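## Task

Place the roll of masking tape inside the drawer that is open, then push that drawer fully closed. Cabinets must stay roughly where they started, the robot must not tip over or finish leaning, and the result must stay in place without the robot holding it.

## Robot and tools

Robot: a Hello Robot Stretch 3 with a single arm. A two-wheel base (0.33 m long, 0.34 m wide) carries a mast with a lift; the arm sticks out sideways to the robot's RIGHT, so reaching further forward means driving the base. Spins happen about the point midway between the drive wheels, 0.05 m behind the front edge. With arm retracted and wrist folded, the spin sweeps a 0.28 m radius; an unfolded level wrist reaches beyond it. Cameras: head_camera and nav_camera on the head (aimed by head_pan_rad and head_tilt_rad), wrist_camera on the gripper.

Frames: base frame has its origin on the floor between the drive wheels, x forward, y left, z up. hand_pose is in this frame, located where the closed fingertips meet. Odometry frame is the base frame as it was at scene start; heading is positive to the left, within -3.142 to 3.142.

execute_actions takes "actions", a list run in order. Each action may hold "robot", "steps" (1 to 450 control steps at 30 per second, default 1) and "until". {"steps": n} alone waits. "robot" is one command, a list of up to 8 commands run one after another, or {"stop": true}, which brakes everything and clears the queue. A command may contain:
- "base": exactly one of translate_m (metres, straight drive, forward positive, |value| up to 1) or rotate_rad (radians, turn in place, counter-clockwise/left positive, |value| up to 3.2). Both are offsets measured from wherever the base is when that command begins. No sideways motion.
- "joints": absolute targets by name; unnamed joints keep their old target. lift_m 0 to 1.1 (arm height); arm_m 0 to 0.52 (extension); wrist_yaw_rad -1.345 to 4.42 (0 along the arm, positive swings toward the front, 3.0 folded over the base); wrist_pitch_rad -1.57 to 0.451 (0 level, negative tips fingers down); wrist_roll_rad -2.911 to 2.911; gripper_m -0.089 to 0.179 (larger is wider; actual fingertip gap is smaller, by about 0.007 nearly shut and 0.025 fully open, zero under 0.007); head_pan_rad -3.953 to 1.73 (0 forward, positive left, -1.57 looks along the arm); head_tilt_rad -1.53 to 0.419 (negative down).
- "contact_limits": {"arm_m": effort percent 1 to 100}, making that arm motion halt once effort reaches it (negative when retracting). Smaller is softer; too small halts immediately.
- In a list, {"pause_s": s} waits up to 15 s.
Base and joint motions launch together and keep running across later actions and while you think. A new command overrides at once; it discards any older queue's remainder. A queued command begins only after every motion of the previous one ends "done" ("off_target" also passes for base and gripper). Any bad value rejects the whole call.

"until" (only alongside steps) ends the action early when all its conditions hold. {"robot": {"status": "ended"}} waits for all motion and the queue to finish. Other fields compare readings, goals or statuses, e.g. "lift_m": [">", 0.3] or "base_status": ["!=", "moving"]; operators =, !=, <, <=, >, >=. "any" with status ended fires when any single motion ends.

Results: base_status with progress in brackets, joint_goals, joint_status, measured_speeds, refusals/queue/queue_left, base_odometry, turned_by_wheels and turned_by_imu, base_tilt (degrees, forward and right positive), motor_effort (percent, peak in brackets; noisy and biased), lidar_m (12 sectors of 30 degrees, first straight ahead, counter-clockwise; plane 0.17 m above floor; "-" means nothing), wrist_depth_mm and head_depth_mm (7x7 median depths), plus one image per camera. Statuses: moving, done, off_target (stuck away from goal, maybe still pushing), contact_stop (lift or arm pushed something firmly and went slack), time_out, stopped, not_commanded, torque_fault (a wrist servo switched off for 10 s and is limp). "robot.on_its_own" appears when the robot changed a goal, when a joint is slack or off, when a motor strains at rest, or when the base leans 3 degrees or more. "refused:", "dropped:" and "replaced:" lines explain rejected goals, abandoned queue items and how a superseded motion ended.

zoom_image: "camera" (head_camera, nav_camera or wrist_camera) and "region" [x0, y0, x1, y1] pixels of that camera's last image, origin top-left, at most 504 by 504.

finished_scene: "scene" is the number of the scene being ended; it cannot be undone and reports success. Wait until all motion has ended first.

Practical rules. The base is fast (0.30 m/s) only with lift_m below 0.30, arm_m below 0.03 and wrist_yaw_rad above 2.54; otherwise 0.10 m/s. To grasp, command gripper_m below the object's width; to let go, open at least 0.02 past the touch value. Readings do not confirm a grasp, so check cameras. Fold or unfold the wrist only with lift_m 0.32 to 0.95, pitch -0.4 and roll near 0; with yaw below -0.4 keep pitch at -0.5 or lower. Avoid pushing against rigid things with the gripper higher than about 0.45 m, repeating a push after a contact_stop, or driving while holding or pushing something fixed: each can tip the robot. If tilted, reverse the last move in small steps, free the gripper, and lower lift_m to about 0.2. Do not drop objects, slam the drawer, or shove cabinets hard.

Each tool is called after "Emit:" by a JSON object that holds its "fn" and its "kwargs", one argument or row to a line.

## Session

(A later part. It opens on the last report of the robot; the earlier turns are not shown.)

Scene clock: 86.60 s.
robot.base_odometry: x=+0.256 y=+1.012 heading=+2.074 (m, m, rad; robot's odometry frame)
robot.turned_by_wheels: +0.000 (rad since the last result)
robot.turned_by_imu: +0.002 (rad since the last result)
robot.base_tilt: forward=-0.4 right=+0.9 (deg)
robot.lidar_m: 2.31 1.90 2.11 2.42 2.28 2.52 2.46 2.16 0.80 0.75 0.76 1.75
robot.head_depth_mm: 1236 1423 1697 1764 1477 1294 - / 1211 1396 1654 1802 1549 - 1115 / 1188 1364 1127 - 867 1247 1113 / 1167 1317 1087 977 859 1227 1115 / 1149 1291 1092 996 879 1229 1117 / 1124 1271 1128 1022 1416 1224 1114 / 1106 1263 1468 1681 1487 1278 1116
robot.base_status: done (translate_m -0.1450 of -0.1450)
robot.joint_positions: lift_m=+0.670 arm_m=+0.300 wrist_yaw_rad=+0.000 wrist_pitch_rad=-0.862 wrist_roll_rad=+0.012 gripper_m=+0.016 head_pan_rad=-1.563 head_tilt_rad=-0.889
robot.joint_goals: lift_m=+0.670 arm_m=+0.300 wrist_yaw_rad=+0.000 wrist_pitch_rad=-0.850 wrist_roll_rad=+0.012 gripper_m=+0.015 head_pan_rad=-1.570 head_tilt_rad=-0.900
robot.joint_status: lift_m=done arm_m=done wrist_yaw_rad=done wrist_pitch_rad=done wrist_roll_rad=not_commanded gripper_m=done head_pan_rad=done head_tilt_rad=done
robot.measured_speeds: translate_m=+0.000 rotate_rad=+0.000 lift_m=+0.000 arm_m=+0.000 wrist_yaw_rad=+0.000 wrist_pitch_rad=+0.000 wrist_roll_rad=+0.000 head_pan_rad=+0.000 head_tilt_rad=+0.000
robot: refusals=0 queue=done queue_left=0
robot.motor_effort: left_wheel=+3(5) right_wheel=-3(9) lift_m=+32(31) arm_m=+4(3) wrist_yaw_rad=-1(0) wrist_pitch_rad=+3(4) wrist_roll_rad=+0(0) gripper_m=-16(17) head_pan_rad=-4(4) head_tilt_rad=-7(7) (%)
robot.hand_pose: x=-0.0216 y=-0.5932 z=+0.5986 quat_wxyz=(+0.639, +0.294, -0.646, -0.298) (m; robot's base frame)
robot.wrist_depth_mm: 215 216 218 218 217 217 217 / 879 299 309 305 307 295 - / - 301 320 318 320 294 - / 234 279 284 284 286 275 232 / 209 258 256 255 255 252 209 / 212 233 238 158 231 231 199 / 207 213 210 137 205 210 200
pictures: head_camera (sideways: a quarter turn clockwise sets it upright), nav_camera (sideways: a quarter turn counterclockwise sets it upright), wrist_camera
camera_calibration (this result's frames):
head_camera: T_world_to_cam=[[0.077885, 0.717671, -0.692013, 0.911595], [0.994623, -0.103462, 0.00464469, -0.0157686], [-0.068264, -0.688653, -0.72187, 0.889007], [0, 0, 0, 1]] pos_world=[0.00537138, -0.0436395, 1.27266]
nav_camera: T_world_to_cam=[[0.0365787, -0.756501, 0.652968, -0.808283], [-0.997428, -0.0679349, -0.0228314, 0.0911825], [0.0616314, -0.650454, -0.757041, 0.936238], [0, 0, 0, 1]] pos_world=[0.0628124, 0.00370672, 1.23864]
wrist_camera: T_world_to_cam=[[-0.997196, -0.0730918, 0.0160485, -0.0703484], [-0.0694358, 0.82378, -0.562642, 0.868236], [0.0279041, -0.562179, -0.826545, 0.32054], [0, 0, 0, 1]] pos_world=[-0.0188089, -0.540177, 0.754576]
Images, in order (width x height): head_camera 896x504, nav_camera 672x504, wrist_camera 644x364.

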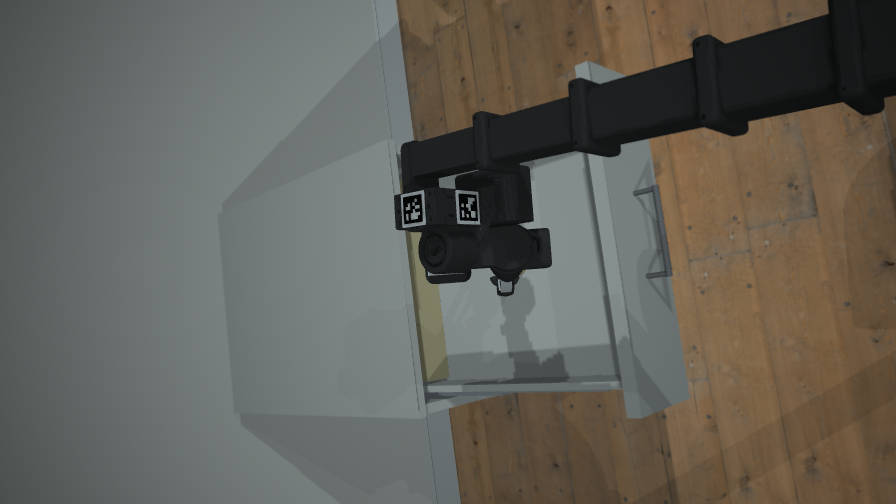

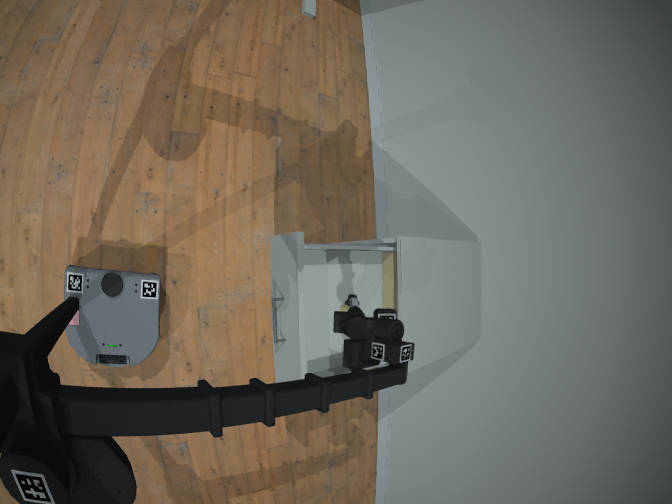

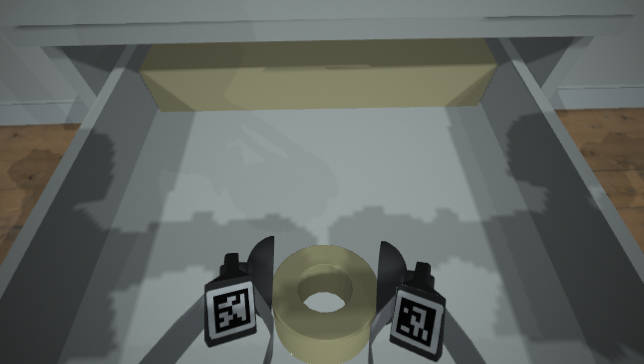

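Emit:
{"fn": "execute_actions", "kwargs": {
  "actions": [
    {"robot":[{"joints":{"lift_m":0.624}},{"joints":{"gripper_m":0.11}},{"joints":{"lift_m":0.75}}],"steps":450,"until":{"robot":{"lift_m":[">",0.72]}}},
    {"robot":{"joints":{"arm_m":0.0,"gripper_m":0.0,"wrist_pitch_rad":-0.65}},"steps":450,"until":{"robot":{"status":"ended"}}}
  ]
}}

Scene clock: 97.00 s.
robot.base_odometry: x=+0.256 y=+1.012 heading=+2.074 (m, m, rad; robot's odometry frame)
robot.turned_by_wheels: +0.000 (rad since the last result)
robot.turned_by_imu: +0.002 (rad since the last result)
robot.base_tilt: forward=-0.4 right=+0.9 (deg)
robot.lidar_m: 2.32 1.90 2.11 2.42 2.28 2.53 2.47 2.16 0.80 0.75 0.76 1.76
robot.head_depth_mm: 1234 1428 1692 1768 1472 1328 - / 1211 1393 1660 1759 846 1342 - / 1192 1361 1126 1003 878 - - / 1175 1316 1091 1022 878 - 1116 / 1148 1292 1091 995 879 1220 1113 / 1133 1272 1135 1025 1423 1226 1116 / 1109 1267 1472 1681 1488 1279 1123
robot.base_status: done (translate_m -0.1450 of -0.1450)
robot.joint_positions: lift_m=+0.750 arm_m=+0.000 wrist_yaw_rad=+0.000 wrist_pitch_rad=-0.668 wrist_roll_rad=+0.012 gripper_m=+0.000 head_pan_rad=-1.563 head_tilt_rad=-0.889
robot.joint_goals: lift_m=+0.750 arm_m=+0.000 wrist_yaw_rad=+0.000 wrist_pitch_rad=-0.650 wrist_roll_rad=+0.012 gripper_m=+0.000 head_pan_rad=-1.570 head_tilt_rad=-0.900
robot.joint_status: lift_m=done arm_m=done wrist_yaw_rad=done wrist_pitch_rad=done wrist_roll_rad=not_commanded gripper_m=done head_pan_rad=done head_tilt_rad=done
robot.measured_speeds: translate_m=+0.000 rotate_rad=+0.000 lift_m=+0.000 arm_m=+0.000 wrist_yaw_rad=+0.000 wrist_pitch_rad=+0.000 wrist_roll_rad=+0.000 head_pan_rad=+0.000 head_tilt_rad=+0.000
robot: refusals=0 queue=done queue_left=0
robot.motor_effort: left_wheel=+4(3) right_wheel=-4(4) lift_m=+38(40) arm_m=-4(4) wrist_yaw_rad=+0(0) wrist_pitch_rad=+4(5) wrist_roll_rad=+0(0) gripper_m=-3(79) head_pan_rad=-3(3) head_tilt_rad=-7(7) (%)
robot.hand_pose: x=-0.0216 y=-0.3316 z=+0.7110 quat_wxyz=(+0.664, +0.231, -0.672, -0.234) (m; robot's base frame)
robot.wrist_depth_mm: - - 653 601 605 - - / - - 579 580 569 - - / - - 573 568 554 - - / - - 462 460 475 - - / - - 405 426 281 282 - / 917 312 299 - 306 311 885 / 793 800 783 789 795 800 794
pictures: head_camera (sideways: a quarter turn clockwise sets it upright), nav_camera (sideways: a quarter turn counterclockwise sets it upright), wrist_camera
camera_calibration (this result's frames):
head_camera: T_world_to_cam=[[0.0778853, 0.717673, -0.692011, 0.911593], [0.994622, -0.103463, 0.00464442, -0.0157683], [-0.0682642, -0.688651, -0.721872, 0.889009], [0, 0, 0, 1]] pos_world=[0.00537136, -0.0436395, 1.27266]
nav_camera: T_world_to_cam=[[0.0365785, -0.756503, 0.652967, -0.808281], [-0.997429, -0.0679345, -0.0228316, 0.0911827], [0.0616311, -0.650452, -0.757042, 0.93624], [0, 0, 0, 1]] pos_world=[0.0628124, 0.00370686, 1.23864]
wrist_camera: T_world_to_cam=[[-0.99718, -0.0688301, 0.0298937, -0.0614366], [-0.0696264, 0.700059, -0.710683, 0.780148], [0.027989, -0.71076, -0.702877, 0.423264], [0, 0, 0, 1]] pos_world=[-0.0187912, -0.249539, 0.853776]
Images, in order (width x height): head_camera 896x504, nav_camera 672x504, wrist_camera 644x364.

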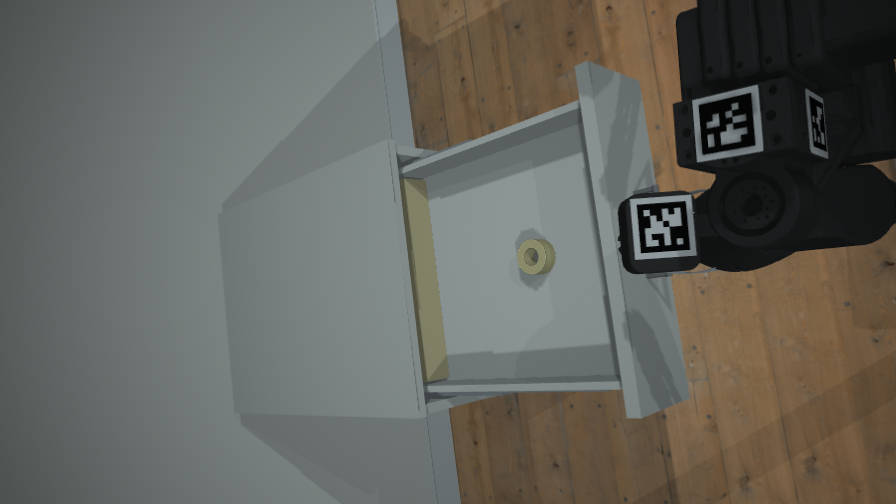

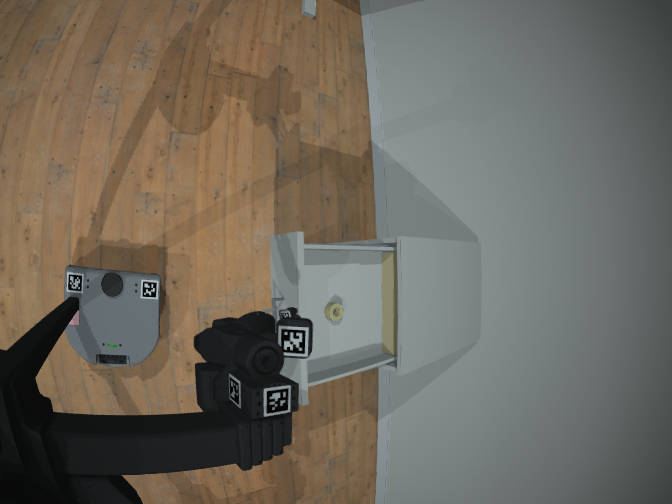

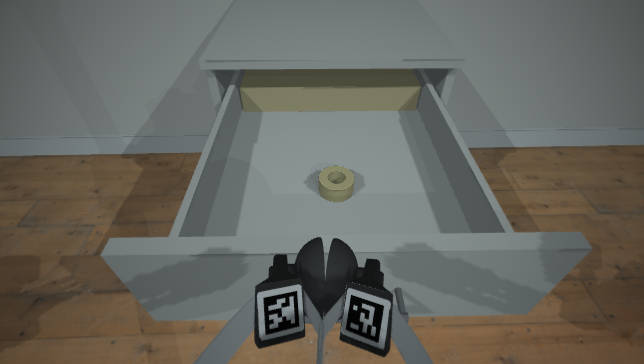

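Emit:
{"fn": "execute_actions", "kwargs": {
  "actions": [
    {"robot":[{"joints":{"lift_m":0.634,"arm_m":0.02}},{"joints":{"arm_m":0.05}},{"joints":{"arm_m":0.36},"contact_limits":{"arm_m":15}}],"steps":450,"until":{"robot":{"status":"ended"}}}
  ]
}}

Scene clock: 105.67 s.
robot.base_odometry: x=+0.256 y=+1.012 heading=+2.074 (m, m, rad; robot's odometry frame)
robot.turned_by_wheels: +0.000 (rad since the last result)
robot.turned_by_imu: +0.002 (rad since the last result)
robot.base_tilt: forward=-0.5 right=+1.0 (deg)
robot.lidar_m: 2.31 1.90 2.10 2.42 2.28 2.52 2.47 2.16 0.80 0.75 0.76 1.75
robot.head_depth_mm: 1230 1429 1689 1763 1477 1267 1131 / 1211 1399 1652 1763 1518 - 1113 / 1192 1364 1129 - 1365 1265 1114 / 1171 1315 1084 - 1281 1278 1112 / 1149 1290 1091 959 1244 1276 1119 / 1127 1274 1132 973 1457 1279 1119 / 1112 1264 1469 1680 1483 1278 1116
robot.base_status: done (translate_m -0.1450 of -0.1450)
robot.joint_positions: lift_m=+0.634 arm_m=+0.360 wrist_yaw_rad=+0.005 wrist_pitch_rad=-0.681 wrist_roll_rad=+0.012 gripper_m=+0.000 head_pan_rad=-1.563 head_tilt_rad=-0.889
robot.joint_goals: lift_m=+0.634 arm_m=+0.360 wrist_yaw_rad=+0.000 wrist_pitch_rad=-0.650 wrist_roll_rad=+0.012 gripper_m=+0.000 head_pan_rad=-1.570 head_tilt_rad=-0.900
robot.joint_status: lift_m=done arm_m=done wrist_yaw_rad=done wrist_pitch_rad=done wrist_roll_rad=not_commanded gripper_m=done head_pan_rad=done head_tilt_rad=done
robot.measured_speeds: translate_m=+0.000 rotate_rad=+0.000 lift_m=+0.000 arm_m=+0.000 wrist_yaw_rad=+0.000 wrist_pitch_rad=+0.000 wrist_roll_rad=+0.000 head_pan_rad=+0.000 head_tilt_rad=+0.000
robot: refusals=0 queue=done queue_left=0
robot.motor_effort: left_wheel=+5(5) right_wheel=-7(7) lift_m=+32(38) arm_m=+4(5) wrist_yaw_rad=-4(4) wrist_pitch_rad=+8(8) wrist_roll_rad=+0(0) gripper_m=-3(3) head_pan_rad=-3(4) head_tilt_rad=-6(7) (%)
robot.contact_limits: arm_m 15 (drawing in: default 23, maximum 37; extending or still: default 31, maximum 51)
robot.hand_pose: x=-0.0206 y=-0.6885 z=+0.5929 quat_wxyz=(+0.663, +0.237, -0.669, -0.236) (m; robot's base frame)
robot.wrist_depth_mm: 656 257 258 257 257 258 696 / 195 194 194 195 195 195 196 / 169 170 170 170 169 170 171 / 156 156 156 156 156 157 156 / 164 165 166 164 167 168 170 / 201 202 194 - 198 208 210 / 668 391 390 394 379 657 696
pictures: head_camera (sideways: a quarter turn clockwise sets it upright), nav_camera (sideways: a quarter turn counterclockwise sets it upright), wrist_camera
camera_calibration (this result's frames):
head_camera: T_world_to_cam=[[0.0778853, 0.717749, -0.691932, 0.91149], [0.994622, -0.103464, 0.00463216, -0.0157523], [-0.0682654, -0.688572, -0.721948, 0.889108], [0, 0, 0, 1]] pos_world=[0.0053713, -0.0436362, 1.27265]
nav_camera: T_world_to_cam=[[0.0365784, -0.756575, 0.652883, -0.808172], [-0.997429, -0.0679312, -0.0228382, 0.0911914], [0.0616299, -0.650369, -0.757114, 0.936333], [0, 0, 0, 1]] pos_world=[0.0628124, 0.0037138, 1.23864]
wrist_camera: T_world_to_cam=[[-0.996791, -0.0745978, 0.0290212, -0.0849272], [-0.0734609, 0.708575, -0.701802, 0.946687], [0.0317892, -0.701682, -0.711781, 0.0981204], [0, 0, 0, 1]] pos_world=[-0.0182294, -0.608284, 0.736691]
Images, in order (width x height): head_camera 896x504, nav_camera 672x504, wrist_camera 644x364.

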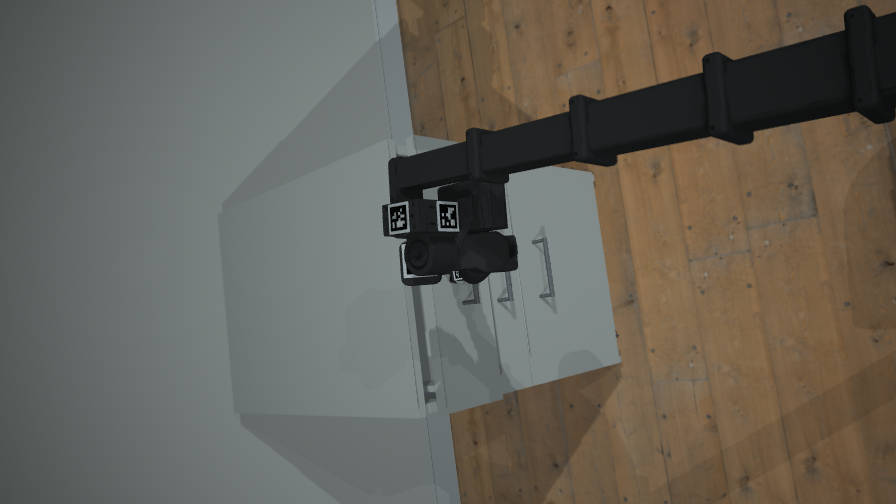

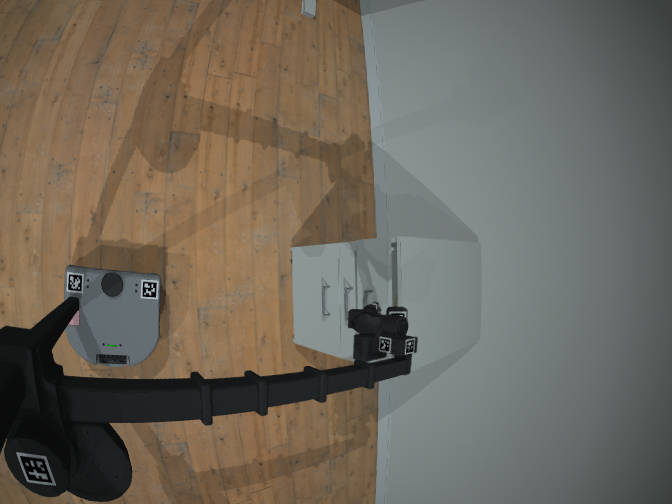

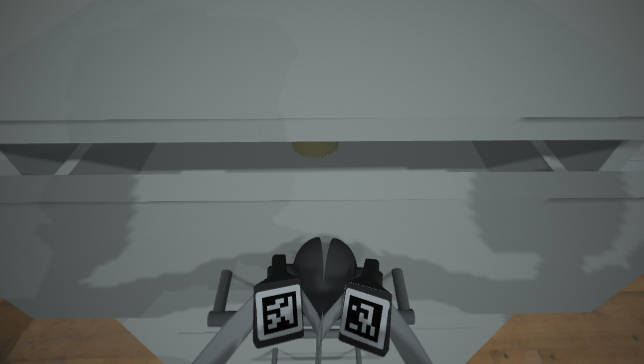

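Emit:
{"fn": "execute_actions", "kwargs": {
  "actions": [
    {"robot":{"joints":{"arm_m":0.409},"contact_limits":{"arm_m":12}},"steps":450,"until":{"robot":{"status":"ended"}}},
    {"robot":{"joints":{"arm_m":0.35}},"steps":450,"until":{"robot":{"status":"ended"}}}
  ]
}}

Scene clock: 109.70 s.
robot.base_odometry: x=+0.256 y=+1.012 heading=+2.074 (m, m, rad; robot's odometry frame)
robot.turned_by_wheels: +0.000 (rad since the last result)
robot.turned_by_imu: +0.001 (rad since the last result)
robot.base_tilt: forward=-0.4 right=+0.9 (deg)
robot.lidar_m: 2.31 1.90 2.10 2.42 2.28 2.53 2.47 2.16 0.80 0.75 0.76 1.75
robot.head_depth_mm: 1237 1425 1690 1762 1476 1268 1132 / 1211 1396 1654 1750 1514 - 1118 / 1194 1365 1123 - 1374 1270 1113 / 1171 1310 1089 - 1295 1279 1113 / 1152 1292 1089 993 1248 1273 1114 / 1126 1269 1130 1004 1443 1274 1114 / 1111 1262 1469 1680 1488 1276 1118
robot.base_status: done (translate_m -0.1450 of -0.1450)
robot.joint_positions: lift_m=+0.634 arm_m=+0.350 wrist_yaw_rad=+0.001 wrist_pitch_rad=-0.669 wrist_roll_rad=+0.012 gripper_m=+0.000 head_pan_rad=-1.563 head_tilt_rad=-0.889
robot.joint_goals: lift_m=+0.634 arm_m=+0.350 wrist_yaw_rad=+0.000 wrist_pitch_rad=-0.650 wrist_roll_rad=+0.012 gripper_m=+0.000 head_pan_rad=-1.570 head_tilt_rad=-0.900
robot.joint_status: lift_m=done arm_m=done wrist_yaw_rad=done wrist_pitch_rad=done wrist_roll_rad=not_commanded gripper_m=done head_pan_rad=done head_tilt_rad=done
robot.measured_speeds: translate_m=+0.000 rotate_rad=+0.000 lift_m=+0.000 arm_m=+0.000 wrist_yaw_rad=+0.000 wrist_pitch_rad=+0.000 wrist_roll_rad=+0.000 head_pan_rad=+0.000 head_tilt_rad=+0.000
robot: refusals=0 queue=done queue_left=0
robot.motor_effort: left_wheel=+2(6) right_wheel=-3(7) lift_m=+32(32) arm_m=-4(12) wrist_yaw_rad=-1(4) wrist_pitch_rad=+4(16) wrist_roll_rad=+0(0) gripper_m=-2(4) head_pan_rad=-4(4) head_tilt_rad=-7(7) (%)
robot.hand_pose: x=-0.0214 y=-0.6814 z=+0.5951 quat_wxyz=(+0.664, +0.231, -0.671, -0.233) (m; robot's base frame)
robot.wrist_depth_mm: 660 270 269 270 271 271 700 / 201 202 201 202 203 202 204 / 175 177 178 178 179 180 181 / 201 203 204 206 206 208 210 / 247 239 234 234 244 247 859 / 761 292 293 - 299 301 779 / 690 656 386 405 389 676 688
pictures: head_camera (sideways: a quarter turn clockwise sets it upright), nav_camera (sideways: a quarter turn counterclockwise sets it upright), wrist_camera
replaced: robot.arm_m: its motion had ended contact_stop
camera_calibration (this result's frames):
head_camera: T_world_to_cam=[[0.0778842, 0.71788, -0.691797, 0.911314], [0.994622, -0.103465, 0.00461127, -0.0157251], [-0.0682663, -0.688436, -0.722077, 0.889277], [0, 0, 0, 1]] pos_world=[0.00537126, -0.0436307, 1.27264]
nav_camera: T_world_to_cam=[[0.0365794, -0.756698, 0.652741, -0.807986], [-0.997429, -0.067927, -0.0228496, 0.0912062], [0.0616289, -0.650226, -0.757237, 0.936493], [0, 0, 0, 1]] pos_world=[0.0628123, 0.00372571, 1.23864]
wrist_camera: T_world_to_cam=[[-0.997086, -0.070205, 0.0298539, -0.0827141], [-0.0705794, 0.70036, -0.710292, 0.94271], [0.0289575, -0.710329, -0.703274, 0.0936615], [0, 0, 0, 1]] pos_world=[-0.0186493, -0.599513, 0.737938]
Images, in order (width x height): head_camera 896x504, nav_camera 672x504, wrist_camera 644x364.

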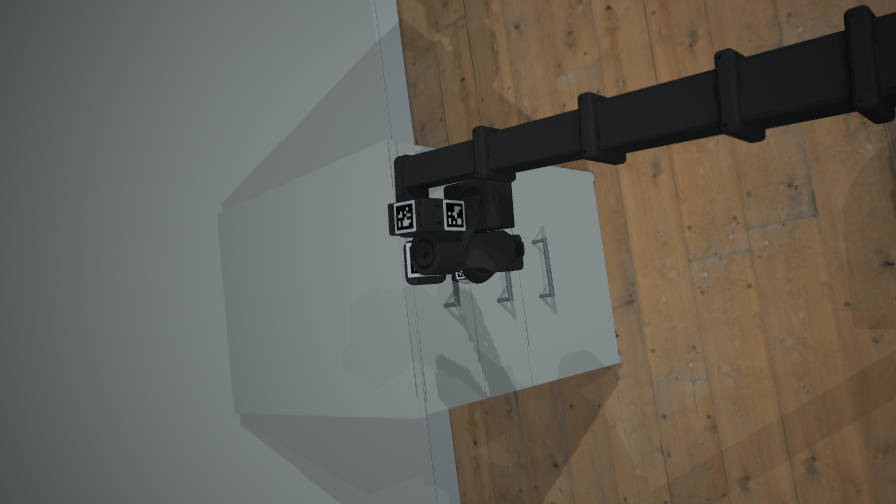

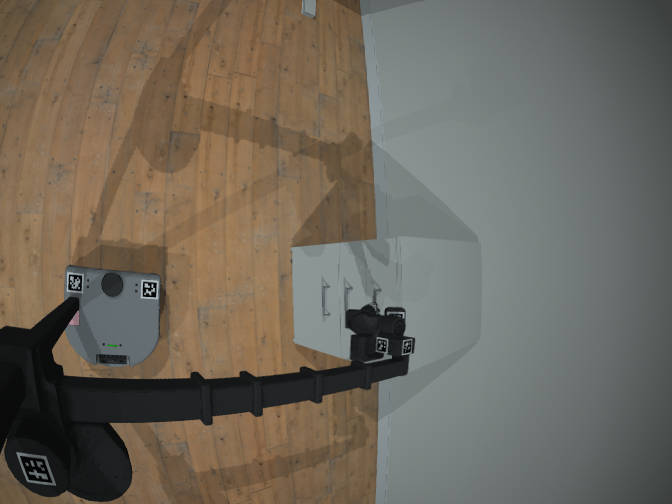

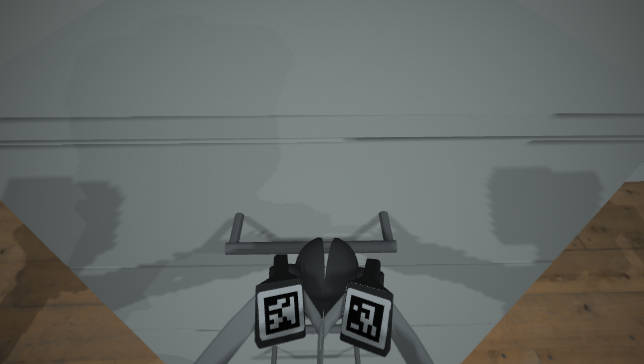

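Emit:
{"fn": "finished_scene", "kwargs": {
  "scene": 2
}}

The scene is finished: the task was done.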